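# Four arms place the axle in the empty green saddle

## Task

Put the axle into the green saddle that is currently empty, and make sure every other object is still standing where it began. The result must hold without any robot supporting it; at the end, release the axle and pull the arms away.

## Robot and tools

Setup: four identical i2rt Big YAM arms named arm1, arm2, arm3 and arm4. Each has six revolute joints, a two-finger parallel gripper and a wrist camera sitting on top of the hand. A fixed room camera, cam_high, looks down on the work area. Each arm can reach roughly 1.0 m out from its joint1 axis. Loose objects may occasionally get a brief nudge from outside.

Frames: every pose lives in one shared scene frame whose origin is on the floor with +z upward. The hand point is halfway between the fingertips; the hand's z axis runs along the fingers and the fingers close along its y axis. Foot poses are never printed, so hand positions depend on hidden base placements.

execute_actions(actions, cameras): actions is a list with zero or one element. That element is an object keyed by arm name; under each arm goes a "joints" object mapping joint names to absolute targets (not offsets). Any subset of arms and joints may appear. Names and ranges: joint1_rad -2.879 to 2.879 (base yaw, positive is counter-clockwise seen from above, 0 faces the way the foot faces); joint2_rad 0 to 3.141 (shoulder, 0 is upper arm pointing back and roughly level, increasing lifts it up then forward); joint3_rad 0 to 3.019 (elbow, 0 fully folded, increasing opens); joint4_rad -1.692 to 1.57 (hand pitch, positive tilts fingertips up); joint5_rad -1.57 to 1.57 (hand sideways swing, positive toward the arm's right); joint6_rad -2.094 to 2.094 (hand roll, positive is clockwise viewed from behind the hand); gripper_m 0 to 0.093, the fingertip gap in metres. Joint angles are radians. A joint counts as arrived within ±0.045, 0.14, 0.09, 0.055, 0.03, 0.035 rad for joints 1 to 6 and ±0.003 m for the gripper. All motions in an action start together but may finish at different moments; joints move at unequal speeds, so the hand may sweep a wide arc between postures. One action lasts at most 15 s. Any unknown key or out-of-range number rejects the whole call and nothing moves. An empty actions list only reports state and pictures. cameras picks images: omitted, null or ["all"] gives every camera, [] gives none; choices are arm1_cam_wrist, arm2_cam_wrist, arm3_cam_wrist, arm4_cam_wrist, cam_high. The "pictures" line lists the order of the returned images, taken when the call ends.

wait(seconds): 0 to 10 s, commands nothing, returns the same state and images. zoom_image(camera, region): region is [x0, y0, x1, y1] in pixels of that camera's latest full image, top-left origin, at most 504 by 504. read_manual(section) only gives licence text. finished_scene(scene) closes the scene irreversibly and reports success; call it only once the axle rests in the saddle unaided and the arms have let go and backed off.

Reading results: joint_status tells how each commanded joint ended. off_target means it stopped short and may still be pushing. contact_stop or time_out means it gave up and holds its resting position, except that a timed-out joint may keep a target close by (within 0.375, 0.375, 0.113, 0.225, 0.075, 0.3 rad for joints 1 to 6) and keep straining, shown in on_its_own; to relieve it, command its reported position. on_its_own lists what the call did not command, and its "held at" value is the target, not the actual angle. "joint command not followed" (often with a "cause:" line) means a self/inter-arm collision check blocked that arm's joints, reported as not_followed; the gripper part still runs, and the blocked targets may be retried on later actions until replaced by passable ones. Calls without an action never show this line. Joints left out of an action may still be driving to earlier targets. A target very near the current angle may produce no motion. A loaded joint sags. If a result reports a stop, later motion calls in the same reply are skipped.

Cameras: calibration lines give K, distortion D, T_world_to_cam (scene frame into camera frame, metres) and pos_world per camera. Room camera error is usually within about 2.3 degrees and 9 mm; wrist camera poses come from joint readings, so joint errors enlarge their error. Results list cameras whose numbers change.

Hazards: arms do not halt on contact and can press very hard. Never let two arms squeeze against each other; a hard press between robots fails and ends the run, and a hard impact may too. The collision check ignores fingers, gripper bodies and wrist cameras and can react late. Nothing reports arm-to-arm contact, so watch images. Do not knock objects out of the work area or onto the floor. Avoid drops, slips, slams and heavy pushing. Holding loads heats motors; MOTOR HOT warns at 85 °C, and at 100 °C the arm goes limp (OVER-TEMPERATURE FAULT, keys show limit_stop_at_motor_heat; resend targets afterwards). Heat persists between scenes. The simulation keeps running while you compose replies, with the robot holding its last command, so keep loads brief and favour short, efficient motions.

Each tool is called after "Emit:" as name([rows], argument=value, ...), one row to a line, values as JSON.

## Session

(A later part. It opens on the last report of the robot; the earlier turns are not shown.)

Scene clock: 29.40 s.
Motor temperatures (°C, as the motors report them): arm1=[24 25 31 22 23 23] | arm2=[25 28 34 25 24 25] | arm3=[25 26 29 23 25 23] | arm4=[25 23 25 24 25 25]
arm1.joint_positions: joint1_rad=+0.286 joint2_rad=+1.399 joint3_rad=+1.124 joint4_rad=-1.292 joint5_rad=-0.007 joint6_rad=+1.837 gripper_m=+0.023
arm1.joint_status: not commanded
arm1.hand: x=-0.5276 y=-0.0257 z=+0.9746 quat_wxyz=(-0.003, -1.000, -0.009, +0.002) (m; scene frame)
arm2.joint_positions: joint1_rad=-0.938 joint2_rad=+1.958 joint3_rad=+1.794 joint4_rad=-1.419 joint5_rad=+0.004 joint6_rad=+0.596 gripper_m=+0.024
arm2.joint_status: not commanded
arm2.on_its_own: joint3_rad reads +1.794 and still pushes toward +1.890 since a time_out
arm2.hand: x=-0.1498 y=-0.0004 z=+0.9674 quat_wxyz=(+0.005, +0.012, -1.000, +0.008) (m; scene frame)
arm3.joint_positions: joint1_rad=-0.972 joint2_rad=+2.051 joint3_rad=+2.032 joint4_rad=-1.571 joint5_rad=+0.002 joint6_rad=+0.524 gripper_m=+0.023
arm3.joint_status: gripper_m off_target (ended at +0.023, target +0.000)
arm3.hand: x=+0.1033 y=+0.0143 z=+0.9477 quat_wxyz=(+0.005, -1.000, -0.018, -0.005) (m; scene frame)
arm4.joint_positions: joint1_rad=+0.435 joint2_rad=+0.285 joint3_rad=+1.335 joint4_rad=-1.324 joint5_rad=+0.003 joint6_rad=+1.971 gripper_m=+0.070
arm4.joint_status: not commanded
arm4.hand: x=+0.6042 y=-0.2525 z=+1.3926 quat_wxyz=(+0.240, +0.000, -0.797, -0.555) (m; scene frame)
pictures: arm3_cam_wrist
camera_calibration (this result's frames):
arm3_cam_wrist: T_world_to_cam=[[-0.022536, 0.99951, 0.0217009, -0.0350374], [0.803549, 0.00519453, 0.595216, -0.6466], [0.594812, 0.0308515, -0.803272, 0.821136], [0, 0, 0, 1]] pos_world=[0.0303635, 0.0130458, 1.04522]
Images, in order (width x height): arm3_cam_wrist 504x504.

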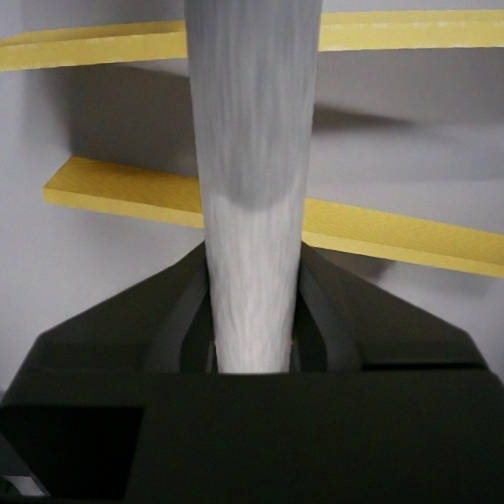

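Emit:
execute_actions([
  {"arm3":{"joints":{"joint2_rad":2.005,"joint3_rad":2.09}},"arm1":{"joints":{"joint2_rad":1.34,"joint3_rad":1.2}},"arm2":{"joints":{"joint2_rad":1.945,"joint3_rad":1.82}}},
], cameras=[])

Emit:
execute_actions([
  {"arm2":{"joints":{"gripper_m":0.07}}},
], cameras=[])

Emit:
execute_actions([
  {"arm2":{"joints":{"joint2_rad":1.7}}},
], cameras=[])

Emit:
execute_actions([
  {"arm2":{"joints":{"joint2_rad":0.3,"joint3_rad":1.035,"joint4_rad":-1.243,"joint6_rad":1.97}}},
], cameras=[])

Emit:
execute_actions([
  {"arm2":{"joints":{"joint1_rad":0.435}}},
], cameras=[])

Emit:
execute_actions([
  {"arm2":{"joints":{"joint2_rad":1.17}}},
], cameras=["arm2_cam_wrist","cam_high"])

Scene clock: 32.20 s.
Motor temperatures (°C, as the motors report them): arm1=[24 25 32 22 23 23] | arm2=[25 29 35 25 24 25] | arm3=[25 27 30 23 25 23] | arm4=[25 23 26 24 25 25]
arm1.joint_positions: joint1_rad=+0.286 joint2_rad=+1.399 joint3_rad=+1.124 joint4_rad=-1.292 joint5_rad=-0.007 joint6_rad=+1.838 gripper_m=+0.023
arm1.joint_status: all done
arm1.hand: x=-0.5276 y=-0.0257 z=+0.9746 quat_wxyz=(-0.003, -1.000, -0.009, +0.002) (m; scene frame)
arm2.joint_positions: joint1_rad=-0.938 joint2_rad=+1.961 joint3_rad=+1.794 joint4_rad=-1.420 joint5_rad=+0.004 joint6_rad=+0.596 gripper_m=+0.024
arm2.joint_status: all done
arm2.hand: x=-0.1499 y=-0.0005 z=+0.9660 quat_wxyz=(+0.006, +0.012, -1.000, +0.009) (m; scene frame)
arm3.joint_positions: joint1_rad=-0.972 joint2_rad=+2.051 joint3_rad=+2.032 joint4_rad=-1.571 joint5_rad=+0.002 joint6_rad=+0.524 gripper_m=+0.023
arm3.joint_status: all done
arm3.hand: x=+0.1033 y=+0.0143 z=+0.9477 quat_wxyz=(+0.005, -1.000, -0.018, -0.005) (m; scene frame)
arm4.joint_positions: joint1_rad=+0.435 joint2_rad=+0.285 joint3_rad=+1.335 joint4_rad=-1.324 joint5_rad=+0.003 joint6_rad=+1.971 gripper_m=+0.070
arm4.joint_status: not commanded
arm4.hand: x=+0.6042 y=-0.2525 z=+1.3926 quat_wxyz=(+0.240, +0.000, -0.797, -0.555) (m; scene frame)
pictures: none
No camera images: the call's "cameras" was empty. Leave "cameras" out to get every camera's image.

Scene clock: 32.87 s.
Motor temperatures (°C, as the motors report them): arm1=[24 25 32 22 23 23] | arm2=[25 29 35 25 24 25] | arm3=[25 27 30 23 25 23] | arm4=[25 23 26 24 25 25]
arm1.joint_positions: joint1_rad=+0.286 joint2_rad=+1.399 joint3_rad=+1.124 joint4_rad=-1.292 joint5_rad=-0.005 joint6_rad=+1.838 gripper_m=+0.023
arm1.joint_status: not commanded
arm1.hand: x=-0.5278 y=-0.0257 z=+0.9746 quat_wxyz=(-0.003, -1.000, -0.009, +0.002) (m; scene frame)
arm2.joint_positions: joint1_rad=-0.938 joint2_rad=+1.958 joint3_rad=+1.794 joint4_rad=-1.420 joint5_rad=+0.003 joint6_rad=+0.596 gripper_m=+0.070
arm2.joint_status: all done
arm2.hand: x=-0.1500 y=-0.0004 z=+0.9678 quat_wxyz=(+0.005, +0.012, -1.000, +0.007) (m; scene frame)
arm3.joint_positions: joint1_rad=-0.972 joint2_rad=+2.051 joint3_rad=+2.032 joint4_rad=-1.569 joint5_rad=+0.002 joint6_rad=+0.524 gripper_m=+0.023
arm3.joint_status: not commanded
arm3.hand: x=+0.1030 y=+0.0140 z=+0.9477 quat_wxyz=(+0.004, -1.000, -0.018, -0.004) (m; scene frame)
arm4.joint_positions: joint1_rad=+0.435 joint2_rad=+0.285 joint3_rad=+1.335 joint4_rad=-1.324 joint5_rad=+0.003 joint6_rad=+1.971 gripper_m=+0.070
arm4.joint_status: not commanded
arm4.hand: x=+0.6042 y=-0.2525 z=+1.3926 quat_wxyz=(+0.240, +0.000, -0.797, -0.555) (m; scene frame)
pictures: none
No camera images: the call's "cameras" was empty. Leave "cameras" out to get every camera's image.

Scene clock: 34.27 s.
Motor temperatures (°C, as the motors report them): arm1=[24 25 32 22 23 23] | arm2=[25 29 35 25 24 25] | arm3=[25 27 30 23 25 23] | arm4=[25 23 26 24 25 25]
arm1.joint_positions: joint1_rad=+0.286 joint2_rad=+1.399 joint3_rad=+1.124 joint4_rad=-1.292 joint5_rad=-0.005 joint6_rad=+1.838 gripper_m=+0.023
arm1.joint_status: not commanded
arm1.hand: x=-0.5278 y=-0.0257 z=+0.9746 quat_wxyz=(-0.003, -1.000, -0.009, +0.002) (m; scene frame)
arm2.joint_positions: joint1_rad=-0.938 joint2_rad=+1.699 joint3_rad=+1.794 joint4_rad=-1.420 joint5_rad=+0.003 joint6_rad=+0.596 gripper_m=+0.070
arm2.joint_status: all done
arm2.hand: x=-0.1690 y=-0.0135 z=+1.1157 quat_wxyz=(-0.101, +0.012, -0.993, -0.067) (m; scene frame)
arm3.joint_positions: joint1_rad=-0.972 joint2_rad=+2.051 joint3_rad=+2.032 joint4_rad=-1.569 joint5_rad=+0.002 joint6_rad=+0.524 gripper_m=+0.023
arm3.joint_status: not commanded
arm3.hand: x=+0.1030 y=+0.0140 z=+0.9477 quat_wxyz=(+0.004, -1.000, -0.018, -0.004) (m; scene frame)
arm4.joint_positions: joint1_rad=+0.435 joint2_rad=+0.285 joint3_rad=+1.335 joint4_rad=-1.324 joint5_rad=+0.003 joint6_rad=+1.971 gripper_m=+0.070
arm4.joint_status: not commanded
arm4.hand: x=+0.6042 y=-0.2525 z=+1.3926 quat_wxyz=(+0.240, +0.000, -0.797, -0.555) (m; scene frame)
pictures: none
No camera images: the call's "cameras" was empty. Leave "cameras" out to get every camera's image.

Scene clock: 36.33 s.
Motor temperatures (°C, as the motors report them): arm1=[24 25 33 22 23 23] | arm2=[25 29 34 25 24 25] | arm3=[25 27 31 23 25 23] | arm4=[25 23 26 24 25 25]
arm1.joint_positions: joint1_rad=+0.286 joint2_rad=+1.399 joint3_rad=+1.124 joint4_rad=-1.292 joint5_rad=-0.005 joint6_rad=+1.838 gripper_m=+0.023
arm1.joint_status: not commanded
arm1.hand: x=-0.5278 y=-0.0257 z=+0.9746 quat_wxyz=(-0.003, -1.000, -0.009, +0.002) (m; scene frame)
arm2.joint_positions: joint1_rad=-0.938 joint2_rad=+0.295 joint3_rad=+1.045 joint4_rad=-1.257 joint5_rad=+0.003 joint6_rad=+1.962 gripper_m=+0.070
arm2.joint_status: all done
arm2.hand: x=-0.4974 y=-0.2478 z=+1.2685 quat_wxyz=(-0.142, -0.536, -0.676, -0.485) (m; scene frame)
arm3.joint_positions: joint1_rad=-0.972 joint2_rad=+2.051 joint3_rad=+2.032 joint4_rad=-1.569 joint5_rad=+0.002 joint6_rad=+0.524 gripper_m=+0.023
arm3.joint_status: not commanded
arm3.hand: x=+0.1030 y=+0.0140 z=+0.9477 quat_wxyz=(+0.004, -1.000, -0.018, -0.004) (m; scene frame)
arm4.joint_positions: joint1_rad=+0.435 joint2_rad=+0.285 joint3_rad=+1.335 joint4_rad=-1.324 joint5_rad=+0.003 joint6_rad=+1.971 gripper_m=+0.070
arm4.joint_status: not commanded
arm4.hand: x=+0.6042 y=-0.2525 z=+1.3926 quat_wxyz=(+0.240, +0.000, -0.797, -0.555) (m; scene frame)
pictures: none
No camera images: the call's "cameras" was empty. Leave "cameras" out to get every camera's image.

Scene clock: 38.00 s.
Motor temperatures (°C, as the motors report them): arm1=[24 25 33 22 23 23] | arm2=[25 29 34 25 24 25] | arm3=[25 28 31 23 25 23] | arm4=[25 23 26 24 25 25]
arm1.joint_positions: joint1_rad=+0.286 joint2_rad=+1.399 joint3_rad=+1.124 joint4_rad=-1.292 joint5_rad=-0.005 joint6_rad=+1.838 gripper_m=+0.023
arm1.joint_status: not commanded
arm1.hand: x=-0.5278 y=-0.0257 z=+0.9746 quat_wxyz=(-0.003, -1.000, -0.009, +0.002) (m; scene frame)
arm2.joint_positions: joint1_rad=+0.425 joint2_rad=+0.295 joint3_rad=+1.045 joint4_rad=-1.257 joint5_rad=+0.001 joint6_rad=+1.962 gripper_m=+0.070
arm2.joint_status: all done
arm2.hand: x=-0.7084 y=-0.1886 z=+1.2686 quat_wxyz=(+0.199, +0.008, -0.863, -0.465) (m; scene frame)
arm3.joint_positions: joint1_rad=-0.972 joint2_rad=+2.051 joint3_rad=+2.032 joint4_rad=-1.569 joint5_rad=+0.002 joint6_rad=+0.524 gripper_m=+0.023
arm3.joint_status: not commanded
arm3.hand: x=+0.1030 y=+0.0140 z=+0.9477 quat_wxyz=(+0.004, -1.000, -0.018, -0.004) (m; scene frame)
arm4.joint_positions: joint1_rad=+0.435 joint2_rad=+0.285 joint3_rad=+1.335 joint4_rad=-1.324 joint5_rad=+0.003 joint6_rad=+1.971 gripper_m=+0.070
arm4.joint_status: not commanded
arm4.hand: x=+0.6042 y=-0.2525 z=+1.3926 quat_wxyz=(+0.240, +0.000, -0.797, -0.555) (m; scene frame)
pictures: none
No camera images: the call's "cameras" was empty. Leave "cameras" out to get every camera's image.

Scene clock: 39.50 s.
Motor temperatures (°C, as the motors report them): arm1=[24 25 33 22 23 23] | arm2=[25 28 34 25 24 25] | arm3=[25 28 32 23 25 23] | arm4=[25 23 26 24 25 25]
arm1.joint_positions: joint1_rad=+0.286 joint2_rad=+1.399 joint3_rad=+1.124 joint4_rad=-1.292 joint5_rad=-0.005 joint6_rad=+1.838 gripper_m=+0.023
arm1.joint_status: not commanded
arm1.hand: x=-0.5278 y=-0.0257 z=+0.9746 quat_wxyz=(-0.003, -1.000, -0.009, +0.002) (m; scene frame)
arm2.joint_positions: joint1_rad=+0.425 joint2_rad=+1.172 joint3_rad=+1.039 joint4_rad=-1.257 joint5_rad=+0.001 joint6_rad=+1.962 gripper_m=+0.070
arm2.joint_status: all done
arm2.hand: x=-0.7838 y=-0.0190 z=+1.0346 quat_wxyz=(+0.036, +0.011, -0.996, -0.081) (m; scene frame)
arm3.joint_positions: joint1_rad=-0.972 joint2_rad=+2.051 joint3_rad=+2.032 joint4_rad=-1.569 joint5_rad=+0.002 joint6_rad=+0.524 gripper_m=+0.023
arm3.joint_status: not commanded
arm3.hand: x=+0.1030 y=+0.0140 z=+0.9477 quat_wxyz=(+0.004, -1.000, -0.018, -0.004) (m; scene frame)
arm4.joint_positions: joint1_rad=+0.435 joint2_rad=+0.285 joint3_rad=+1.335 joint4_rad=-1.324 joint5_rad=+0.003 joint6_rad=+1.971 gripper_m=+0.070
arm4.joint_status: not commanded
arm4.hand: x=+0.6042 y=-0.2525 z=+1.3926 quat_wxyz=(+0.240, +0.000, -0.797, -0.555) (m; scene frame)
pictures: arm2_cam_wrist, cam_high
camera_calibration (this result's frames):
arm2_cam_wrist: T_world_to_cam=[[0.0153279, -0.986181, -0.164961, 0.166181], [-0.761802, -0.118377, 0.636903, -1.25083], [-0.647629, 0.115905, -0.753089, 0.399838], [0, 0, 0, 1]] pos_world=[-0.696482, -0.0305272, 1.12518]
Images, in order (width x height): arm2_cam_wrist 504x504, cam_high 504x504.

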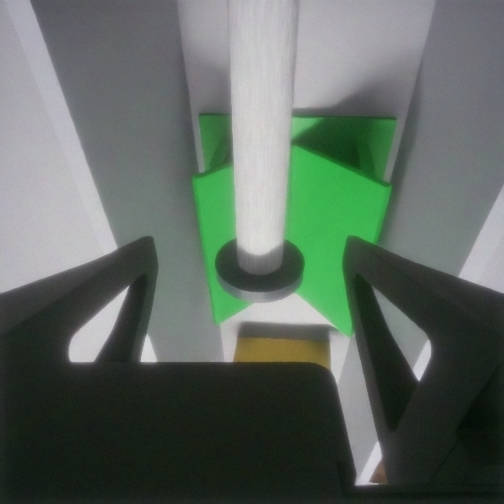

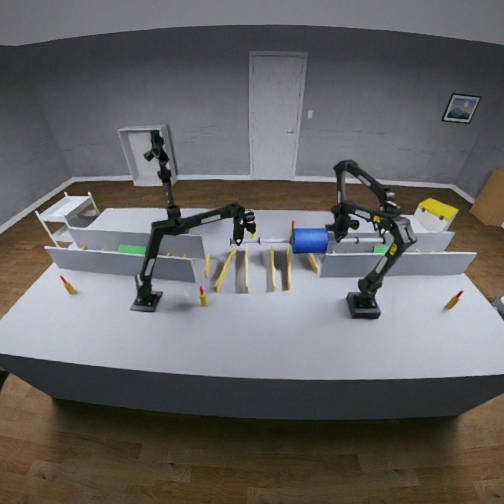

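Emit:
execute_actions([
  {"arm2":{"joints":{"joint1_rad":0.402,"joint2_rad":1.335,"joint3_rad":1.03,"joint4_rad":-1.27}}},
], cameras=["arm2_cam_wrist"])

Scene clock: 41.07 s.
Motor temperatures (°C, as the motors report them): arm1=[24 25 34 22 23 23] | arm2=[25 28 33 25 24 25] | arm3=[25 28 32 23 25 23] | arm4=[25 23 26 24 25 25]
arm1.joint_positions: joint1_rad=+0.286 joint2_rad=+1.399 joint3_rad=+1.124 joint4_rad=-1.292 joint5_rad=-0.005 joint6_rad=+1.838 gripper_m=+0.023
arm1.joint_status: not commanded
arm1.hand: x=-0.5278 y=-0.0257 z=+0.9746 quat_wxyz=(-0.003, -1.000, -0.009, +0.002) (m; scene frame)
arm2.joint_positions: joint1_rad=+0.414 joint2_rad=+1.347 joint3_rad=+1.033 joint4_rad=-1.257 joint5_rad=+0.001 joint6_rad=+1.962 gripper_m=+0.070
arm2.joint_status: all done
arm2.hand: x=-0.7830 y=-0.0112 z=+0.9722 quat_wxyz=(+0.000, +0.006, -1.000, +0.002) (m; scene frame)
arm3.joint_positions: joint1_rad=-0.972 joint2_rad=+2.051 joint3_rad=+2.032 joint4_rad=-1.569 joint5_rad=+0.002 joint6_rad=+0.524 gripper_m=+0.023
arm3.joint_status: not commanded
arm3.hand: x=+0.1030 y=+0.0140 z=+0.9477 quat_wxyz=(+0.004, -1.000, -0.018, -0.004) (m; scene frame)
arm4.joint_positions: joint1_rad=+0.435 joint2_rad=+0.285 joint3_rad=+1.335 joint4_rad=-1.324 joint5_rad=+0.003 joint6_rad=+1.971 gripper_m=+0.070
arm4.joint_status: not commanded
arm4.hand: x=+0.6042 y=-0.2525 z=+1.3926 quat_wxyz=(+0.240, +0.000, -0.797, -0.555) (m; scene frame)
pictures: arm2_cam_wrist
camera_calibration (this result's frames):
arm2_cam_wrist: T_world_to_cam=[[0.0108492, -0.99994, 0.00162208, -0.0021127], [-0.80676, -0.0077948, 0.590828, -1.19869], [-0.59078, -0.00771863, -0.806796, 0.447774], [0, 0, 0, 1]] pos_world=[-0.702497, -0.00799992, 1.06948]
Images, in order (width x height): arm2_cam_wrist 504x504.

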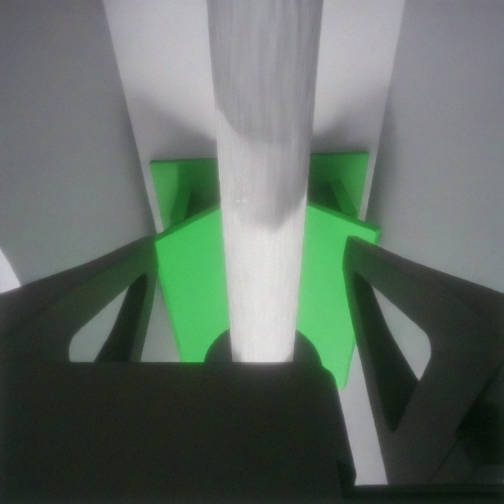

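Emit:
execute_actions([
  {"arm2":{"joints":{"joint4_rad":-1.283,"joint6_rad":1.95,"gripper_m":0}}},
], cameras=[])

Emit:
execute_actions([
  {"arm3":{"joints":{"joint2_rad":1.985,"joint3_rad":2.1}},"arm1":{"joints":{"joint2_rad":1.39,"joint3_rad":1.145}},"arm2":{"joints":{"joint2_rad":1.315,"joint3_rad":1.095}}},
], cameras=[])

Emit:
execute_actions([
  {"arm1":{"joints":{"gripper_m":0.07}}},
], cameras=[])

Emit:
execute_actions([
  {"arm1":{"joints":{"joint2_rad":0.25}},"arm3":{"joints":{"joint2_rad":1.96}}},
], cameras=["arm2_cam_wrist","cam_high"])

Emit:
zoom_image(camera="cam_high", region=[30, 190, 270, 310])

Scene clock: 42.70 s.
Motor temperatures (°C, as the motors report them): arm1=[24 25 34 22 23 23] | arm2=[25 28 33 25 24 25] | arm3=[25 28 32 23 25 23] | arm4=[25 23 26 24 25 25]
arm1.joint_positions: joint1_rad=+0.286 joint2_rad=+1.399 joint3_rad=+1.124 joint4_rad=-1.295 joint5_rad=-0.005 joint6_rad=+1.839 gripper_m=+0.023
arm1.joint_status: not commanded
arm1.hand: x=-0.5279 y=-0.0251 z=+0.9746 quat_wxyz=(-0.002, -1.000, -0.008, +0.003) (m; scene frame)
arm2.joint_positions: joint1_rad=+0.414 joint2_rad=+1.347 joint3_rad=+1.032 joint4_rad=-1.271 joint5_rad=-0.001 joint6_rad=+1.954 gripper_m=+0.024
arm2.joint_status: gripper_m off_target (ended at +0.024, target +0.000); the others done
arm2.hand: x=-0.7819 y=-0.0147 z=+0.9722 quat_wxyz=(-0.002, +0.010, -1.000, +0.009) (m; scene frame)
arm3.joint_positions: joint1_rad=-0.972 joint2_rad=+2.051 joint3_rad=+2.032 joint4_rad=-1.568 joint5_rad=+0.000 joint6_rad=+0.524 gripper_m=+0.023
arm3.joint_status: not commanded
arm3.hand: x=+0.1028 y=+0.0140 z=+0.9477 quat_wxyz=(+0.004, -1.000, -0.018, -0.004) (m; scene frame)
arm4.joint_positions: joint1_rad=+0.435 joint2_rad=+0.285 joint3_rad=+1.335 joint4_rad=-1.324 joint5_rad=+0.003 joint6_rad=+1.971 gripper_m=+0.070
arm4.joint_status: not commanded
arm4.hand: x=+0.6042 y=-0.2525 z=+1.3926 quat_wxyz=(+0.240, +0.000, -0.797, -0.555) (m; scene frame)
pictures: none
No camera images: the call's "cameras" was empty. Leave "cameras" out to get every camera's image.

Scene clock: 43.27 s.
Motor temperatures (°C, as the motors report them): arm1=[24 25 34 22 23 23] | arm2=[25 28 33 25 24 25] | arm3=[25 28 33 23 25 23] | arm4=[25 23 26 24 25 25]
arm1.joint_positions: joint1_rad=+0.286 joint2_rad=+1.399 joint3_rad=+1.124 joint4_rad=-1.295 joint5_rad=-0.005 joint6_rad=+1.839 gripper_m=+0.023
arm1.joint_status: all done
arm1.hand: x=-0.5279 y=-0.0251 z=+0.9746 quat_wxyz=(-0.002, -1.000, -0.008, +0.003) (m; scene frame)
arm2.joint_positions: joint1_rad=+0.414 joint2_rad=+1.341 joint3_rad=+1.032 joint4_rad=-1.271 joint5_rad=-0.001 joint6_rad=+1.953 gripper_m=+0.024
arm2.joint_status: all done
arm2.hand: x=-0.7819 y=-0.0148 z=+0.9742 quat_wxyz=(+0.000, +0.010, -1.000, +0.007) (m; scene frame)
arm3.joint_positions: joint1_rad=-0.972 joint2_rad=+2.051 joint3_rad=+2.032 joint4_rad=-1.568 joint5_rad=+0.000 joint6_rad=+0.524 gripper_m=+0.023
arm3.joint_status: all done
arm3.hand: x=+0.1028 y=+0.0140 z=+0.9477 quat_wxyz=(+0.004, -1.000, -0.018, -0.004) (m; scene frame)
arm4.joint_positions: joint1_rad=+0.435 joint2_rad=+0.285 joint3_rad=+1.335 joint4_rad=-1.324 joint5_rad=+0.003 joint6_rad=+1.971 gripper_m=+0.070
arm4.joint_status: not commanded
arm4.hand: x=+0.6042 y=-0.2525 z=+1.3926 quat_wxyz=(+0.240, +0.000, -0.797, -0.555) (m; scene frame)
pictures: none
No camera images: the call's "cameras" was empty. Leave "cameras" out to get every camera's image.

Scene clock: 43.93 s.
Motor temperatures (°C, as the motors report them): arm1=[24 25 34 22 23 23] | arm2=[25 28 33 25 24 25] | arm3=[25 28 33 23 25 23] | arm4=[25 23 26 24 25 25]
arm1.joint_positions: joint1_rad=+0.286 joint2_rad=+1.399 joint3_rad=+1.124 joint4_rad=-1.295 joint5_rad=-0.003 joint6_rad=+1.839 gripper_m=+0.070
arm1.joint_status: all done
arm1.hand: x=-0.5283 y=-0.0252 z=+0.9746 quat_wxyz=(-0.002, -1.000, -0.008, +0.004) (m; scene frame)
arm2.joint_positions: joint1_rad=+0.414 joint2_rad=+1.341 joint3_rad=+1.032 joint4_rad=-1.271 joint5_rad=-0.001 joint6_rad=+1.953 gripper_m=+0.024
arm2.joint_status: not commanded
arm2.hand: x=-0.7819 y=-0.0148 z=+0.9742 quat_wxyz=(+0.000, +0.010, -1.000, +0.007) (m; scene frame)
arm3.joint_positions: joint1_rad=-0.972 joint2_rad=+2.051 joint3_rad=+2.032 joint4_rad=-1.568 joint5_rad=+0.000 joint6_rad=+0.524 gripper_m=+0.023
arm3.joint_status: not commanded
arm3.hand: x=+0.1028 y=+0.0140 z=+0.9477 quat_wxyz=(+0.004, -1.000, -0.018, -0.004) (m; scene frame)
arm4.joint_positions: joint1_rad=+0.435 joint2_rad=+0.285 joint3_rad=+1.335 joint4_rad=-1.324 joint5_rad=+0.003 joint6_rad=+1.971 gripper_m=+0.070
arm4.joint_status: not commanded
arm4.hand: x=+0.6042 y=-0.2525 z=+1.3926 quat_wxyz=(+0.240, +0.000, -0.797, -0.555) (m; scene frame)
pictures: none
No camera images: the call's "cameras" was empty. Leave "cameras" out to get every camera's image.

Scene clock: 45.60 s.
Motor temperatures (°C, as the motors report them): arm1=[24 25 34 22 23 23] | arm2=[25 28 33 25 24 25] | arm3=[25 29 33 23 25 23] | arm4=[25 23 26 24 25 25]
arm1.joint_positions: joint1_rad=+0.286 joint2_rad=+0.250 joint3_rad=+1.124 joint4_rad=-1.295 joint5_rad=-0.003 joint6_rad=+1.839 gripper_m=+0.070
arm1.joint_status: all done
arm1.hand: x=-0.5953 y=+0.2167 z=+1.2910 quat_wxyz=(-0.525, -0.839, -0.011, -0.145) (m; scene frame)
arm2.joint_positions: joint1_rad=+0.414 joint2_rad=+1.341 joint3_rad=+1.032 joint4_rad=-1.271 joint5_rad=-0.001 joint6_rad=+1.953 gripper_m=+0.024
arm2.joint_status: not commanded
arm2.hand: x=-0.7819 y=-0.0148 z=+0.9742 quat_wxyz=(+0.000, +0.010, -1.000, +0.007) (m; scene frame)
arm3.joint_positions: joint1_rad=-0.972 joint2_rad=+2.051 joint3_rad=+2.032 joint4_rad=-1.568 joint5_rad=+0.000 joint6_rad=+0.524 gripper_m=+0.023
arm3.joint_status: all done
arm3.hand: x=+0.1028 y=+0.0140 z=+0.9477 quat_wxyz=(+0.004, -1.000, -0.018, -0.004) (m; scene frame)
arm4.joint_positions: joint1_rad=+0.435 joint2_rad=+0.285 joint3_rad=+1.335 joint4_rad=-1.324 joint5_rad=+0.003 joint6_rad=+1.971 gripper_m=+0.070
arm4.joint_status: not commanded
arm4.hand: x=+0.6042 y=-0.2525 z=+1.3926 quat_wxyz=(+0.240, +0.000, -0.797, -0.555) (m; scene frame)
pictures: arm2_cam_wrist, cam_high
camera_calibration (this result's frames):
arm2_cam_wrist: T_world_to_cam=[[0.0203855, -0.999738, 0.0104025, -0.0068317], [-0.807113, -0.0103154, 0.590306, -1.19886], [-0.590045, -0.0204297, -0.807112, 0.450665], [0, 0, 0, 1]] pos_world=[-0.701562, -0.0099897, 1.0715]
Images, in order (width x height): arm2_cam_wrist 504x504, cam_high 504x504.

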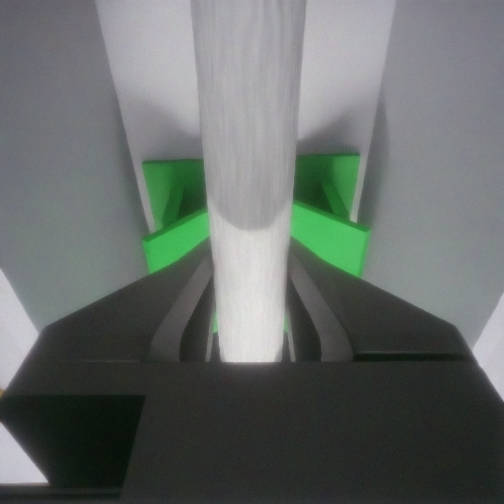

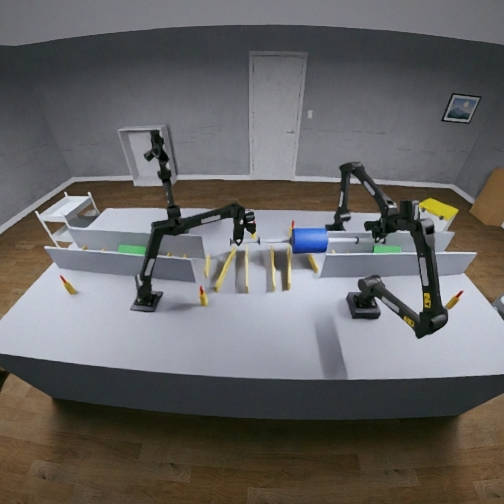

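Region (30, 190, 270, 310) of cam_high's 504x504 image, scaled by 2.100, with more detail than that image has.

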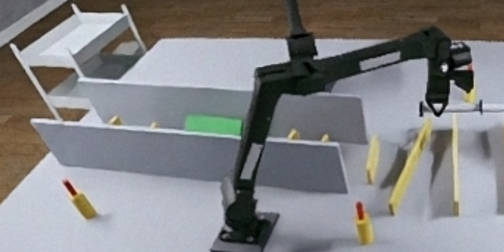

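Emit:
execute_actions([
  {"arm3":{"joints":{"joint1_rad":-0.775,"joint2_rad":1.49,"joint3_rad":1.415,"joint4_rad":-1.405,"joint6_rad":0.70}},"arm2":{"joints":{"joint1_rad":-0.175,"joint2_rad":1.26,"joint3_rad":1.025,"joint4_rad":-1.26,"joint6_rad":1.345}}},
], cameras=["arm3_cam_wrist"])

Scene clock: 47.97 s.
Motor temperatures (°C, as the motors report them): arm1=[24 25 33 22 23 23] | arm2=[25 28 34 25 24 25] | arm3=[25 29 33 23 25 23] | arm4=[25 23 26 24 25 25]
arm1.joint_positions: joint1_rad=+0.286 joint2_rad=+0.250 joint3_rad=+1.124 joint4_rad=-1.295 joint5_rad=-0.003 joint6_rad=+1.839 gripper_m=+0.070
arm1.joint_status: not commanded
arm1.hand: x=-0.5953 y=+0.2167 z=+1.2910 quat_wxyz=(-0.525, -0.839, -0.011, -0.145) (m; scene frame)
arm2.joint_positions: joint1_rad=-0.170 joint2_rad=+1.292 joint3_rad=+1.008 joint4_rad=-1.263 joint5_rad=+0.013 joint6_rad=+1.360 gripper_m=+0.024
arm2.joint_status: all done
arm2.hand: x=-0.5728 y=-0.0003 z=+0.9812 quat_wxyz=(-0.008, +0.015, -1.000, -0.008) (m; scene frame)
arm3.joint_positions: joint1_rad=-0.769 joint2_rad=+1.522 joint3_rad=+1.394 joint4_rad=-1.406 joint5_rad=+0.003 joint6_rad=+0.718 gripper_m=+0.023
arm3.joint_status: all done
arm3.hand: x=+0.3087 y=+0.0340 z=+0.9823 quat_wxyz=(-0.012, -1.000, -0.023, +0.018) (m; scene frame)
arm4.joint_positions: joint1_rad=+0.435 joint2_rad=+0.285 joint3_rad=+1.335 joint4_rad=-1.324 joint5_rad=+0.003 joint6_rad=+1.971 gripper_m=+0.070
arm4.joint_status: not commanded
arm4.hand: x=+0.6042 y=-0.2525 z=+1.3926 quat_wxyz=(+0.240, +0.000, -0.797, -0.555) (m; scene frame)
pictures: arm3_cam_wrist
camera_calibration (this result's frames):
arm3_cam_wrist: T_world_to_cam=[[-0.031896, 0.99942, -0.0119402, -0.014882], [0.829153, 0.033129, 0.558039, -0.804627], [0.55811, 0.00789893, -0.829729, 0.764313], [0, 0, 0, 1]] pos_world=[0.240113, 0.0354925, 1.08301]
Images, in order (width x height): arm3_cam_wrist 504x504.

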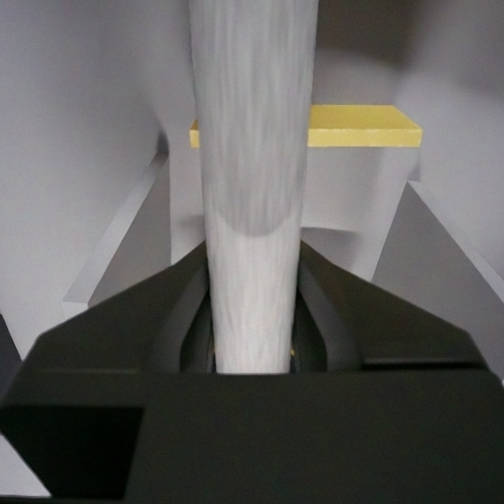

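Emit:
execute_actions([
  {"arm3":{"joints":{"joint1_rad":-0.33,"joint2_rad":1.165,"joint3_rad":1.07,"joint4_rad":-1.43,"joint6_rad":1.165}},"arm2":{"joints":{"joint1_rad":-0.64,"joint2_rad":1.55,"joint3_rad":1.385,"joint4_rad":-1.29,"joint6_rad":0.9}},"arm4":{"joints":{"joint1_rad":0.397,"joint3_rad":1.2,"joint4_rad":-1.275,"joint6_rad":1.955}}},
], cameras=["arm3_cam_wrist"])

Emit:
execute_actions([
  {"arm3":{"joints":{"joint1_rad":0.356,"joint2_rad":1.145,"joint3_rad":1.065,"joint4_rad":-1.43,"joint6_rad":1.885}},"arm2":{"joints":{"joint1_rad":-0.883,"joint2_rad":1.985,"joint3_rad":2.035,"joint4_rad":-1.48,"joint6_rad":0.69}},"arm4":{"joints":{"joint2_rad":0.6}}},
], cameras=["arm3_cam_wrist"])

Emit:
execute_actions([
  {"arm4":{"joints":{"joint2_rad":1.33}}},
], cameras=["arm4_cam_wrist","cam_high"])

Scene clock: 51.50 s.
Motor temperatures (°C, as the motors report them): arm1=[24 25 33 22 23 23] | arm2=[25 28 34 25 24 25] | arm3=[25 28 33 23 25 23] | arm4=[25 23 26 24 25 25]
arm1.joint_positions: joint1_rad=+0.286 joint2_rad=+0.250 joint3_rad=+1.124 joint4_rad=-1.295 joint5_rad=-0.003 joint6_rad=+1.839 gripper_m=+0.070
arm1.joint_status: not commanded
arm1.hand: x=-0.5953 y=+0.2167 z=+1.2910 quat_wxyz=(-0.525, -0.839, -0.011, -0.145) (m; scene frame)
arm2.joint_positions: joint1_rad=-0.645 joint2_rad=+1.580 joint3_rad=+1.299 joint4_rad=-1.270 joint5_rad=+0.012 joint6_rad=+0.896 gripper_m=+0.024
arm2.joint_status: all done
arm2.hand: x=-0.3540 y=+0.0177 z=+0.9774 quat_wxyz=(-0.010, +0.009, -1.000, -0.002) (m; scene frame)
arm3.joint_positions: joint1_rad=-0.323 joint2_rad=+1.186 joint3_rad=+1.051 joint4_rad=-1.423 joint5_rad=+0.002 joint6_rad=+1.170 gripper_m=+0.023
arm3.joint_status: all done
arm3.hand: x=+0.5256 y=+0.0475 z=+0.9732 quat_wxyz=(-0.006, -1.000, -0.019, +0.006) (m; scene frame)
arm4.joint_positions: joint1_rad=+0.403 joint2_rad=+0.297 joint3_rad=+1.190 joint4_rad=-1.295 joint5_rad=+0.003 joint6_rad=+1.964 gripper_m=+0.070
arm4.joint_status: all done
arm4.hand: x=+0.5916 y=-0.2131 z=+1.3330 quat_wxyz=(+0.210, -0.010, -0.834, -0.510) (m; scene frame)
pictures: arm3_cam_wrist
camera_calibration (this result's frames):
arm3_cam_wrist: T_world_to_cam=[[-0.0257541, 0.999668, -0.000917126, -0.0355249], [0.816618, 0.0215674, 0.576775, -0.99096], [0.576604, 0.0141054, -0.816902, 0.613126], [0, 0, 0, 1]] pos_world=[0.45479, 0.0482371, 1.07239]
Images, in order (width x height): arm3_cam_wrist 504x504.

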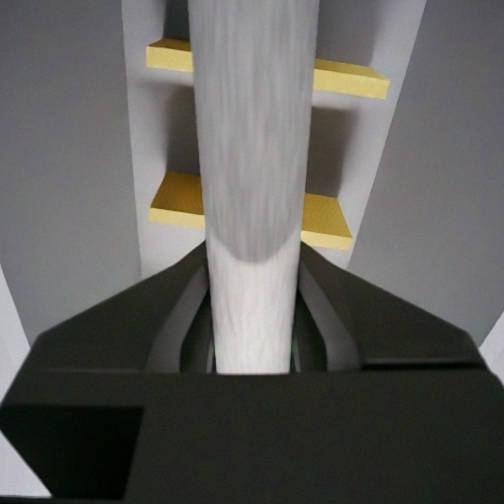

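Scene clock: 52.93 s.
Motor temperatures (°C, as the motors report them): arm1=[24 24 33 22 23 23] | arm2=[25 28 34 25 24 25] | arm3=[25 28 33 23 25 23] | arm4=[25 23 26 24 25 25]
arm1.joint_positions: joint1_rad=+0.286 joint2_rad=+0.250 joint3_rad=+1.124 joint4_rad=-1.295 joint5_rad=-0.003 joint6_rad=+1.839 gripper_m=+0.070
arm1.joint_status: not commanded
arm1.hand: x=-0.5953 y=+0.2167 z=+1.2910 quat_wxyz=(-0.525, -0.839, -0.011, -0.145) (m; scene frame)
arm2.joint_positions: joint1_rad=-0.891 joint2_rad=+2.032 joint3_rad=+1.952 joint4_rad=-1.482 joint5_rad=+0.001 joint6_rad=+0.679 gripper_m=+0.024
arm2.joint_status: all done
arm2.hand: x=-0.1417 y=+0.0432 z=+0.9830 quat_wxyz=(-0.003, -0.005, -1.000, +0.000) (m; scene frame)
arm3.joint_positions: joint1_rad=+0.351 joint2_rad=+1.186 joint3_rad=+1.041 joint4_rad=-1.431 joint5_rad=+0.010 joint6_rad=+1.875 gripper_m=+0.023
arm3.joint_status: all done
arm3.hand: x=+0.7371 y=+0.0460 z=+0.9681 quat_wxyz=(+0.000, -1.000, -0.004, +0.009) (m; scene frame)
arm4.joint_positions: joint1_rad=+0.403 joint2_rad=+0.601 joint3_rad=+1.186 joint4_rad=-1.293 joint5_rad=+0.003 joint6_rad=+1.964 gripper_m=+0.070
arm4.joint_status: all done
arm4.hand: x=+0.5515 y=-0.1131 z=+1.2774 quat_wxyz=(+0.160, -0.010, -0.908, -0.387) (m; scene frame)
pictures: arm3_cam_wrist
camera_calibration (this result's frames):
arm3_cam_wrist: T_world_to_cam=[[0.00528097, 0.999911, 0.0122324, -0.0642421], [0.819556, -0.0113368, 0.572887, -1.1576], [0.572974, 0.00699972, -0.819543, 0.492525], [0, 0, 0, 1]] pos_world=[0.666855, 0.0476654, 1.06761]
Images, in order (width x height): arm3_cam_wrist 504x504.

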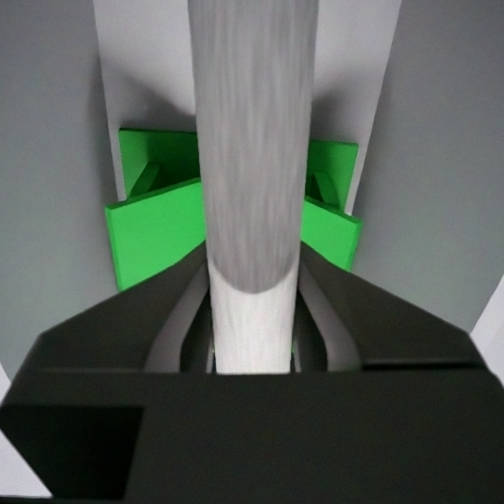

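Scene clock: 54.37 s.
Motor temperatures (°C, as the motors report them): arm1=[24 24 32 22 23 23] | arm2=[25 29 35 25 24 25] | arm3=[25 28 33 23 25 23] | arm4=[25 23 26 24 25 25]
arm1.joint_positions: joint1_rad=+0.286 joint2_rad=+0.250 joint3_rad=+1.124 joint4_rad=-1.295 joint5_rad=-0.003 joint6_rad=+1.839 gripper_m=+0.070
arm1.joint_status: not commanded
arm1.hand: x=-0.5953 y=+0.2167 z=+1.2910 quat_wxyz=(-0.525, -0.839, -0.011, -0.145) (m; scene frame)
arm2.joint_positions: joint1_rad=-0.891 joint2_rad=+2.032 joint3_rad=+1.952 joint4_rad=-1.482 joint5_rad=+0.001 joint6_rad=+0.679 gripper_m=+0.024
arm2.joint_status: not commanded
arm2.hand: x=-0.1417 y=+0.0432 z=+0.9830 quat_wxyz=(-0.003, -0.005, -1.000, +0.000) (m; scene frame)
arm3.joint_positions: joint1_rad=+0.351 joint2_rad=+1.186 joint3_rad=+1.041 joint4_rad=-1.431 joint5_rad=+0.010 joint6_rad=+1.875 gripper_m=+0.023
arm3.joint_status: not commanded
arm3.hand: x=+0.7371 y=+0.0460 z=+0.9681 quat_wxyz=(+0.000, -1.000, -0.004, +0.009) (m; scene frame)
arm4.joint_positions: joint1_rad=+0.403 joint2_rad=+1.342 joint3_rad=+1.186 joint4_rad=-1.287 joint5_rad=+0.003 joint6_rad=+1.963 gripper_m=+0.070
arm4.joint_status: all done
arm4.hand: x=+0.4913 y=+0.0330 z=+1.0375 quat_wxyz=(+0.027, -0.008, -0.998, -0.059) (m; scene frame)
pictures: arm4_cam_wrist, cam_high
camera_calibration (this result's frames):
arm4_cam_wrist: T_world_to_cam=[[-0.0271, -0.993215, -0.113093, 0.168276], [-0.784052, -0.0490616, 0.618753, -0.247746], [-0.620103, 0.105439, -0.777403, 1.23057], [0, 0, 0, 1]] pos_world=[0.573396, 0.0252287, 1.12897]
Images, in order (width x height): arm4_cam_wrist 504x504, cam_high 504x504.

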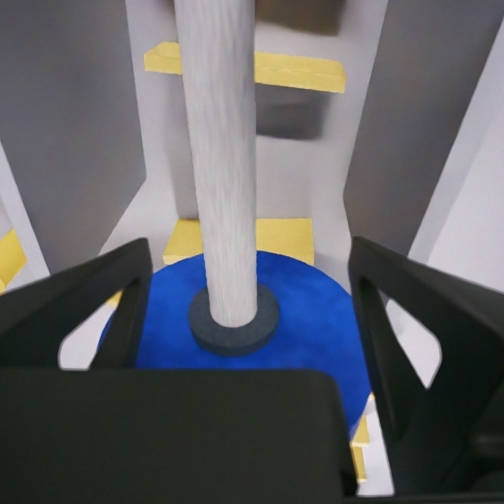

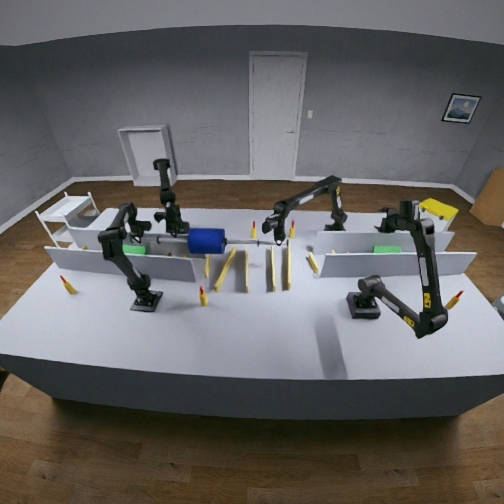

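Emit:
execute_actions([
  {"arm4":{"joints":{"joint2_rad":1.475,"joint3_rad":1.245}}},
], cameras=["arm4_cam_wrist"])

Scene clock: 56.07 s.
Motor temperatures (°C, as the motors report them): arm1=[24 24 32 22 23 23] | arm2=[25 29 35 25 24 25] | arm3=[25 28 33 23 25 23] | arm4=[25 23 26 24 25 25]
arm1.joint_positions: joint1_rad=+0.286 joint2_rad=+0.250 joint3_rad=+1.124 joint4_rad=-1.295 joint5_rad=-0.003 joint6_rad=+1.839 gripper_m=+0.070
arm1.joint_status: not commanded
arm1.hand: x=-0.5953 y=+0.2167 z=+1.2910 quat_wxyz=(-0.525, -0.839, -0.011, -0.145) (m; scene frame)
arm2.joint_positions: joint1_rad=-0.891 joint2_rad=+2.032 joint3_rad=+1.952 joint4_rad=-1.482 joint5_rad=+0.001 joint6_rad=+0.679 gripper_m=+0.024
arm2.joint_status: not commanded
arm2.hand: x=-0.1417 y=+0.0432 z=+0.9830 quat_wxyz=(-0.003, -0.005, -1.000, +0.000) (m; scene frame)
arm3.joint_positions: joint1_rad=+0.351 joint2_rad=+1.186 joint3_rad=+1.041 joint4_rad=-1.431 joint5_rad=+0.010 joint6_rad=+1.875 gripper_m=+0.023
arm3.joint_status: not commanded
arm3.hand: x=+0.7371 y=+0.0460 z=+0.9681 quat_wxyz=(+0.000, -1.000, -0.004, +0.009) (m; scene frame)
arm4.joint_positions: joint1_rad=+0.403 joint2_rad=+1.491 joint3_rad=+1.197 joint4_rad=-1.287 joint5_rad=+0.003 joint6_rad=+1.963 gripper_m=+0.070
arm4.joint_status: all done
arm4.hand: x=+0.4865 y=+0.0437 z=+0.9830 quat_wxyz=(+0.001, -0.008, -1.000, +0.005) (m; scene frame)
pictures: arm4_cam_wrist
camera_calibration (this result's frames):
arm4_cam_wrist: T_world_to_cam=[[-0.0233619, -0.999637, 0.0133922, 0.0467666], [-0.814482, 0.0267992, 0.579569, -0.167191], [-0.579718, 0.00263215, -0.814813, 1.20569], [0, 0, 0, 1]] pos_world=[0.563876, 0.0480567, 1.07868]
Images, in order (width x height): arm4_cam_wrist 504x504.

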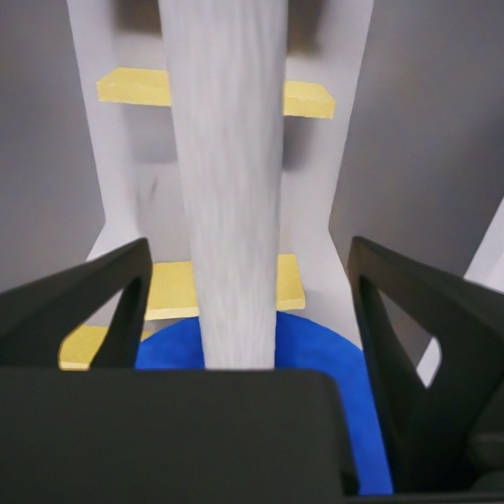

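Emit:
execute_actions([
  {"arm4":{"joints":{"joint4_rad":-1.255,"gripper_m":0}}},
], cameras=[])

Emit:
execute_actions([
  {"arm4":{"joints":{"joint2_rad":1.44,"joint3_rad":1.275}},"arm3":{"joints":{"joint2_rad":1.18,"joint3_rad":1.05}},"arm2":{"joints":{"joint3_rad":2.0}}},
], cameras=["arm4_cam_wrist"])

Emit:
execute_actions([
  {"arm3":{"joints":{"gripper_m":0.07}}},
], cameras=[])

Emit:
execute_actions([
  {"arm3":{"joints":{"joint2_rad":0.3}}},
], cameras=[])

Emit:
execute_actions([
  {"arm3":{"joints":{"joint1_rad":-1.026,"joint2_rad":0.6,"joint3_rad":1.98,"joint4_rad":-1.575,"joint6_rad":0.495}}},
], cameras=["cam_high"])

Emit:
execute_actions([
  {"arm3":{"joints":{"joint2_rad":1.84}}},
], cameras=["arm3_cam_wrist","cam_high"])

Scene clock: 58.40 s.
Motor temperatures (°C, as the motors report them): arm1=[24 24 32 22 23 23] | arm2=[25 29 35 25 24 25] | arm3=[25 28 33 23 25 23] | arm4=[25 23 27 24 25 25]
arm1.joint_positions: joint1_rad=+0.286 joint2_rad=+0.250 joint3_rad=+1.124 joint4_rad=-1.295 joint5_rad=-0.003 joint6_rad=+1.839 gripper_m=+0.070
arm1.joint_status: not commanded
arm1.hand: x=-0.5953 y=+0.2167 z=+1.2910 quat_wxyz=(-0.525, -0.839, -0.011, -0.145) (m; scene frame)
arm2.joint_positions: joint1_rad=-0.891 joint2_rad=+2.032 joint3_rad=+1.952 joint4_rad=-1.482 joint5_rad=+0.000 joint6_rad=+0.679 gripper_m=+0.024
arm2.joint_status: not commanded
arm2.hand: x=-0.1418 y=+0.0433 z=+0.9830 quat_wxyz=(-0.003, -0.005, -1.000, +0.000) (m; scene frame)
arm3.joint_positions: joint1_rad=+0.351 joint2_rad=+1.186 joint3_rad=+1.041 joint4_rad=-1.431 joint5_rad=+0.010 joint6_rad=+1.875 gripper_m=+0.023
arm3.joint_status: not commanded
arm3.hand: x=+0.7371 y=+0.0460 z=+0.9681 quat_wxyz=(+0.000, -1.000, -0.004, +0.009) (m; scene frame)
arm4.joint_positions: joint1_rad=+0.403 joint2_rad=+1.491 joint3_rad=+1.197 joint4_rad=-1.266 joint5_rad=+0.004 joint6_rad=+1.958 gripper_m=+0.024
arm4.joint_status: gripper_m off_target (ended at +0.024, target +0.000); the others done
arm4.hand: x=+0.4848 y=+0.0484 z=+0.9830 quat_wxyz=(+0.004, -0.005, -1.000, -0.005) (m; scene frame)
pictures: none
No camera images: the call's "cameras" was empty. Leave "cameras" out to get every camera's image.

Scene clock: 58.90 s.
Motor temperatures (°C, as the motors report them): arm1=[24 24 32 22 23 23] | arm2=[25 29 35 25 24 25] | arm3=[25 28 33 23 25 23] | arm4=[25 23 27 24 25 25]
arm1.joint_positions: joint1_rad=+0.286 joint2_rad=+0.250 joint3_rad=+1.124 joint4_rad=-1.295 joint5_rad=-0.003 joint6_rad=+1.839 gripper_m=+0.070
arm1.joint_status: not commanded
arm1.hand: x=-0.5953 y=+0.2167 z=+1.2910 quat_wxyz=(-0.525, -0.839, -0.011, -0.145) (m; scene frame)
arm2.joint_positions: joint1_rad=-0.891 joint2_rad=+2.032 joint3_rad=+1.952 joint4_rad=-1.482 joint5_rad=+0.000 joint6_rad=+0.679 gripper_m=+0.024
arm2.joint_status: all done
arm2.hand: x=-0.1418 y=+0.0433 z=+0.9830 quat_wxyz=(-0.003, -0.005, -1.000, +0.000) (m; scene frame)
arm3.joint_positions: joint1_rad=+0.351 joint2_rad=+1.186 joint3_rad=+1.039 joint4_rad=-1.431 joint5_rad=+0.010 joint6_rad=+1.875 gripper_m=+0.023
arm3.joint_status: all done
arm3.hand: x=+0.7370 y=+0.0465 z=+0.9675 quat_wxyz=(+0.001, -1.000, -0.004, +0.009) (m; scene frame)
arm4.joint_positions: joint1_rad=+0.403 joint2_rad=+1.490 joint3_rad=+1.198 joint4_rad=-1.265 joint5_rad=+0.004 joint6_rad=+1.958 gripper_m=+0.024
arm4.joint_status: all done
arm4.hand: x=+0.4847 y=+0.0487 z=+0.9836 quat_wxyz=(+0.005, -0.005, -1.000, -0.006) (m; scene frame)
pictures: arm4_cam_wrist
camera_calibration (this result's frames):
arm4_cam_wrist: T_world_to_cam=[[-0.0182048, -0.999802, -0.00803357, 0.0703263], [-0.810078, 0.0100397, 0.586236, -0.17706], [-0.586039, 0.0171801, -0.8101, 1.20282], [0, 0, 0, 1]] pos_world=[0.562748, 0.0514255, 1.07877]
Images, in order (width x height): arm4_cam_wrist 504x504.

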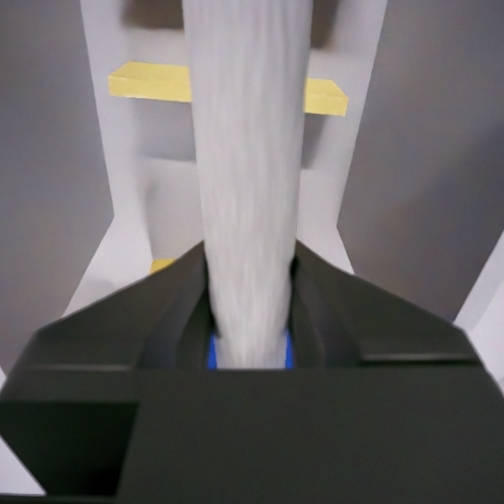

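Scene clock: 59.67 s.
Motor temperatures (°C, as the motors report them): arm1=[24 24 32 22 23 23] | arm2=[25 29 36 25 24 25] | arm3=[25 28 33 23 25 23] | arm4=[25 23 27 24 25 25]
arm1.joint_positions: joint1_rad=+0.286 joint2_rad=+0.250 joint3_rad=+1.124 joint4_rad=-1.295 joint5_rad=-0.003 joint6_rad=+1.839 gripper_m=+0.070
arm1.joint_status: not commanded
arm1.hand: x=-0.5953 y=+0.2167 z=+1.2910 quat_wxyz=(-0.525, -0.839, -0.011, -0.145) (m; scene frame)
arm2.joint_positions: joint1_rad=-0.891 joint2_rad=+2.032 joint3_rad=+1.952 joint4_rad=-1.482 joint5_rad=-0.004 joint6_rad=+0.679 gripper_m=+0.024
arm2.joint_status: not commanded
arm2.hand: x=-0.1422 y=+0.0439 z=+0.9830 quat_wxyz=(-0.001, -0.005, -1.000, -0.002) (m; scene frame)
arm3.joint_positions: joint1_rad=+0.351 joint2_rad=+1.186 joint3_rad=+1.039 joint4_rad=-1.431 joint5_rad=+0.005 joint6_rad=+1.876 gripper_m=+0.070
arm3.joint_status: all done
arm3.hand: x=+0.7379 y=+0.0468 z=+0.9675 quat_wxyz=(+0.002, -1.000, -0.004, +0.006) (m; scene frame)
arm4.joint_positions: joint1_rad=+0.403 joint2_rad=+1.490 joint3_rad=+1.198 joint4_rad=-1.262 joint5_rad=+0.002 joint6_rad=+1.958 gripper_m=+0.024
arm4.joint_status: not commanded
arm4.hand: x=+0.4842 y=+0.0492 z=+0.9836 quat_wxyz=(+0.006, -0.005, -1.000, -0.007) (m; scene frame)
pictures: none
No camera images: the call's "cameras" was empty. Leave "cameras" out to get every camera's image.

Scene clock: 61.17 s.
Motor temperatures (°C, as the motors report them): arm1=[24 24 32 22 23 23] | arm2=[25 29 36 25 24 25] | arm3=[25 27 33 23 25 23] | arm4=[25 23 27 24 25 25]
arm1.joint_positions: joint1_rad=+0.286 joint2_rad=+0.250 joint3_rad=+1.124 joint4_rad=-1.295 joint5_rad=-0.003 joint6_rad=+1.839 gripper_m=+0.070
arm1.joint_status: not commanded
arm1.hand: x=-0.5953 y=+0.2167 z=+1.2910 quat_wxyz=(-0.525, -0.839, -0.011, -0.145) (m; scene frame)
arm2.joint_positions: joint1_rad=-0.891 joint2_rad=+2.032 joint3_rad=+1.952 joint4_rad=-1.482 joint5_rad=-0.004 joint6_rad=+0.679 gripper_m=+0.024
arm2.joint_status: not commanded
arm2.hand: x=-0.1422 y=+0.0439 z=+0.9830 quat_wxyz=(-0.001, -0.005, -1.000, -0.002) (m; scene frame)
arm3.joint_positions: joint1_rad=+0.351 joint2_rad=+0.299 joint3_rad=+1.039 joint4_rad=-1.431 joint5_rad=+0.004 joint6_rad=+1.876 gripper_m=+0.070
arm3.joint_status: all done
arm3.hand: x=+0.6878 y=+0.2061 z=+1.1699 quat_wxyz=(-0.407, -0.905, -0.004, -0.125) (m; scene frame)
arm4.joint_positions: joint1_rad=+0.403 joint2_rad=+1.490 joint3_rad=+1.198 joint4_rad=-1.262 joint5_rad=+0.002 joint6_rad=+1.958 gripper_m=+0.024
arm4.joint_status: not commanded
arm4.hand: x=+0.4842 y=+0.0492 z=+0.9836 quat_wxyz=(+0.006, -0.005, -1.000, -0.007) (m; scene frame)
pictures: none
No camera images: the call's "cameras" was empty. Leave "cameras" out to get every camera's image.

Scene clock: 63.23 s.
Motor temperatures (°C, as the motors report them): arm1=[24 24 32 22 23 23] | arm2=[25 30 36 25 24 25] | arm3=[25 27 32 23 25 23] | arm4=[25 23 28 24 25 25]
arm1.joint_positions: joint1_rad=+0.286 joint2_rad=+0.250 joint3_rad=+1.124 joint4_rad=-1.295 joint5_rad=-0.003 joint6_rad=+1.839 gripper_m=+0.070
arm1.joint_status: not commanded
arm1.hand: x=-0.5953 y=+0.2167 z=+1.2910 quat_wxyz=(-0.525, -0.839, -0.011, -0.145) (m; scene frame)
arm2.joint_positions: joint1_rad=-0.891 joint2_rad=+2.032 joint3_rad=+1.952 joint4_rad=-1.482 joint5_rad=-0.004 joint6_rad=+0.679 gripper_m=+0.024
arm2.joint_status: not commanded
arm2.hand: x=-0.1422 y=+0.0439 z=+0.9830 quat_wxyz=(-0.001, -0.005, -1.000, -0.002) (m; scene frame)
arm3.joint_positions: joint1_rad=-1.022 joint2_rad=+0.581 joint3_rad=+1.982 joint4_rad=-1.562 joint5_rad=+0.001 joint6_rad=+0.506 gripper_m=+0.070
arm3.joint_status: all done
arm3.hand: x=+0.6003 y=+0.3274 z=+1.4946 quat_wxyz=(-0.315, -0.760, -0.001, +0.568) (m; scene frame)
arm4.joint_positions: joint1_rad=+0.403 joint2_rad=+1.490 joint3_rad=+1.198 joint4_rad=-1.262 joint5_rad=+0.002 joint6_rad=+1.958 gripper_m=+0.024
arm4.joint_status: not commanded
arm4.hand: x=+0.4842 y=+0.0492 z=+0.9836 quat_wxyz=(+0.006, -0.005, -1.000, -0.007) (m; scene frame)
pictures: cam_high
Images, in order (width x height): cam_high 504x504.

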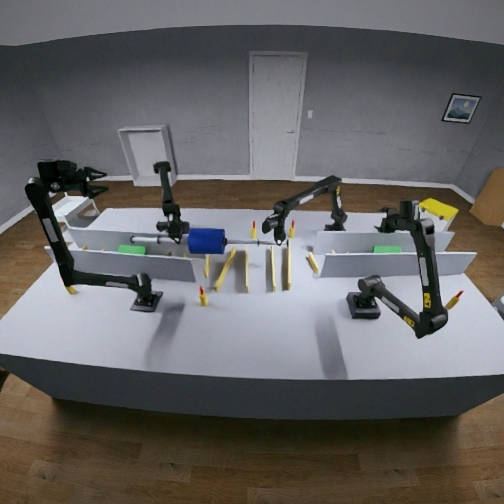

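Scene clock: 64.87 s.
Motor temperatures (°C, as the motors report them): arm1=[24 24 32 22 23 23] | arm2=[25 30 36 25 24 25] | arm3=[25 27 32 23 25 23] | arm4=[25 23 28 24 25 25]
arm1.joint_positions: joint1_rad=+0.286 joint2_rad=+0.250 joint3_rad=+1.124 joint4_rad=-1.295 joint5_rad=-0.003 joint6_rad=+1.839 gripper_m=+0.070
arm1.joint_status: not commanded
arm1.hand: x=-0.5953 y=+0.2167 z=+1.2910 quat_wxyz=(-0.525, -0.839, -0.011, -0.145) (m; scene frame)
arm2.joint_positions: joint1_rad=-0.891 joint2_rad=+2.032 joint3_rad=+1.952 joint4_rad=-1.482 joint5_rad=-0.004 joint6_rad=+0.679 gripper_m=+0.024
arm2.joint_status: not commanded
arm2.hand: x=-0.1422 y=+0.0439 z=+0.9830 quat_wxyz=(-0.001, -0.005, -1.000, -0.002) (m; scene frame)
arm3.joint_positions: joint1_rad=-1.022 joint2_rad=+1.867 joint3_rad=+1.959 joint4_rad=-1.563 joint5_rad=+0.001 joint6_rad=+0.504 gripper_m=+0.070
arm3.joint_status: all done
arm3.hand: x=+0.1156 y=+0.0575 z=+1.0294 quat_wxyz=(-0.025, -0.999, -0.002, +0.047) (m; scene frame)
arm4.joint_positions: joint1_rad=+0.403 joint2_rad=+1.490 joint3_rad=+1.198 joint4_rad=-1.262 joint5_rad=+0.002 joint6_rad=+1.958 gripper_m=+0.024
arm4.joint_status: not commanded
arm4.hand: x=+0.4842 y=+0.0492 z=+0.9836 quat_wxyz=(+0.006, -0.005, -1.000, -0.007) (m; scene frame)
pictures: arm3_cam_wrist, cam_high
camera_calibration (this result's frames):
arm3_cam_wrist: T_world_to_cam=[[0.0068541, 0.999228, -0.0386861, -0.0208656], [0.860772, 0.0137945, 0.508804, -0.623467], [0.508945, -0.0367873, -0.860013, 0.95034], [0, 0, 0, 1]] pos_world=[0.0531351, 0.0644104, 1.13372]
Images, in order (width x height): arm3_cam_wrist 504x504, cam_high 504x504.

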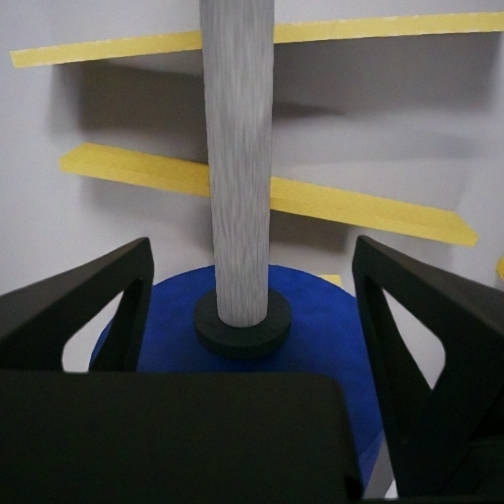

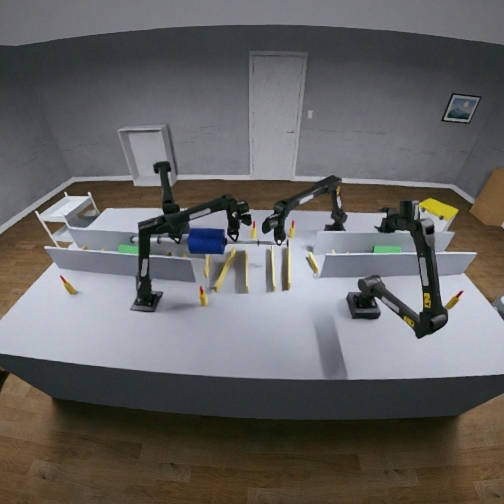

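Emit:
execute_actions([
  {"arm3":{"joints":{"joint2_rad":1.955,"joint1_rad":-1.012}}},
], cameras=["arm3_cam_wrist"])

Scene clock: 66.70 s.
Motor temperatures (°C, as the motors report them): arm1=[24 24 32 22 23 23] | arm2=[25 30 36 25 24 25] | arm3=[25 27 32 23 25 23] | arm4=[25 24 28 24 25 25]
arm1.joint_positions: joint1_rad=+0.286 joint2_rad=+0.250 joint3_rad=+1.124 joint4_rad=-1.295 joint5_rad=-0.003 joint6_rad=+1.839 gripper_m=+0.070
arm1.joint_status: not commanded
arm1.hand: x=-0.5953 y=+0.2167 z=+1.2910 quat_wxyz=(-0.525, -0.839, -0.011, -0.145) (m; scene frame)
arm2.joint_positions: joint1_rad=-0.891 joint2_rad=+2.032 joint3_rad=+1.952 joint4_rad=-1.482 joint5_rad=-0.004 joint6_rad=+0.679 gripper_m=+0.024
arm2.joint_status: not commanded
arm2.hand: x=-0.1422 y=+0.0439 z=+0.9830 quat_wxyz=(-0.001, -0.005, -1.000, -0.002) (m; scene frame)
arm3.joint_positions: joint1_rad=-1.020 joint2_rad=+1.965 joint3_rad=+1.959 joint4_rad=-1.563 joint5_rad=+0.001 joint6_rad=+0.504 gripper_m=+0.070
arm3.joint_status: all done
arm3.hand: x=+0.1069 y=+0.0513 z=+0.9720 quat_wxyz=(-0.001, -1.000, -0.003, +0.004) (m; scene frame)
arm4.joint_positions: joint1_rad=+0.403 joint2_rad=+1.490 joint3_rad=+1.198 joint4_rad=-1.262 joint5_rad=+0.002 joint6_rad=+1.958 gripper_m=+0.024
arm4.joint_status: not commanded
arm4.hand: x=+0.4842 y=+0.0492 z=+0.9836 quat_wxyz=(+0.006, -0.005, -1.000, -0.007) (m; scene frame)
pictures: arm3_cam_wrist
camera_calibration (this result's frames):
arm3_cam_wrist: T_world_to_cam=[[0.0063212, 0.999932, 0.0097948, -0.0640285], [0.814137, -0.0108336, 0.580572, -0.650217], [0.580639, 0.00430439, -0.81415, 0.850854], [0, 0, 0, 1]] pos_world=[0.0357313, 0.0533175, 1.07085]
Images, in order (width x height): arm3_cam_wrist 504x504.

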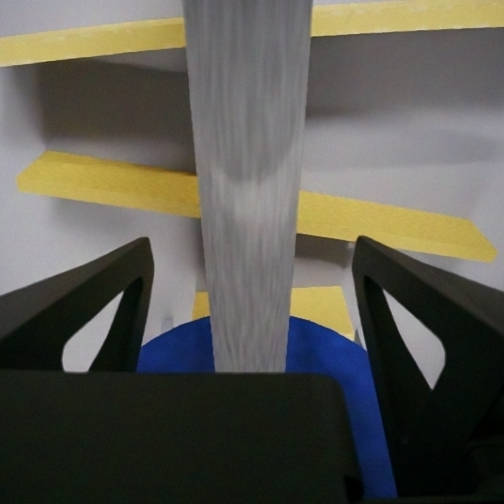

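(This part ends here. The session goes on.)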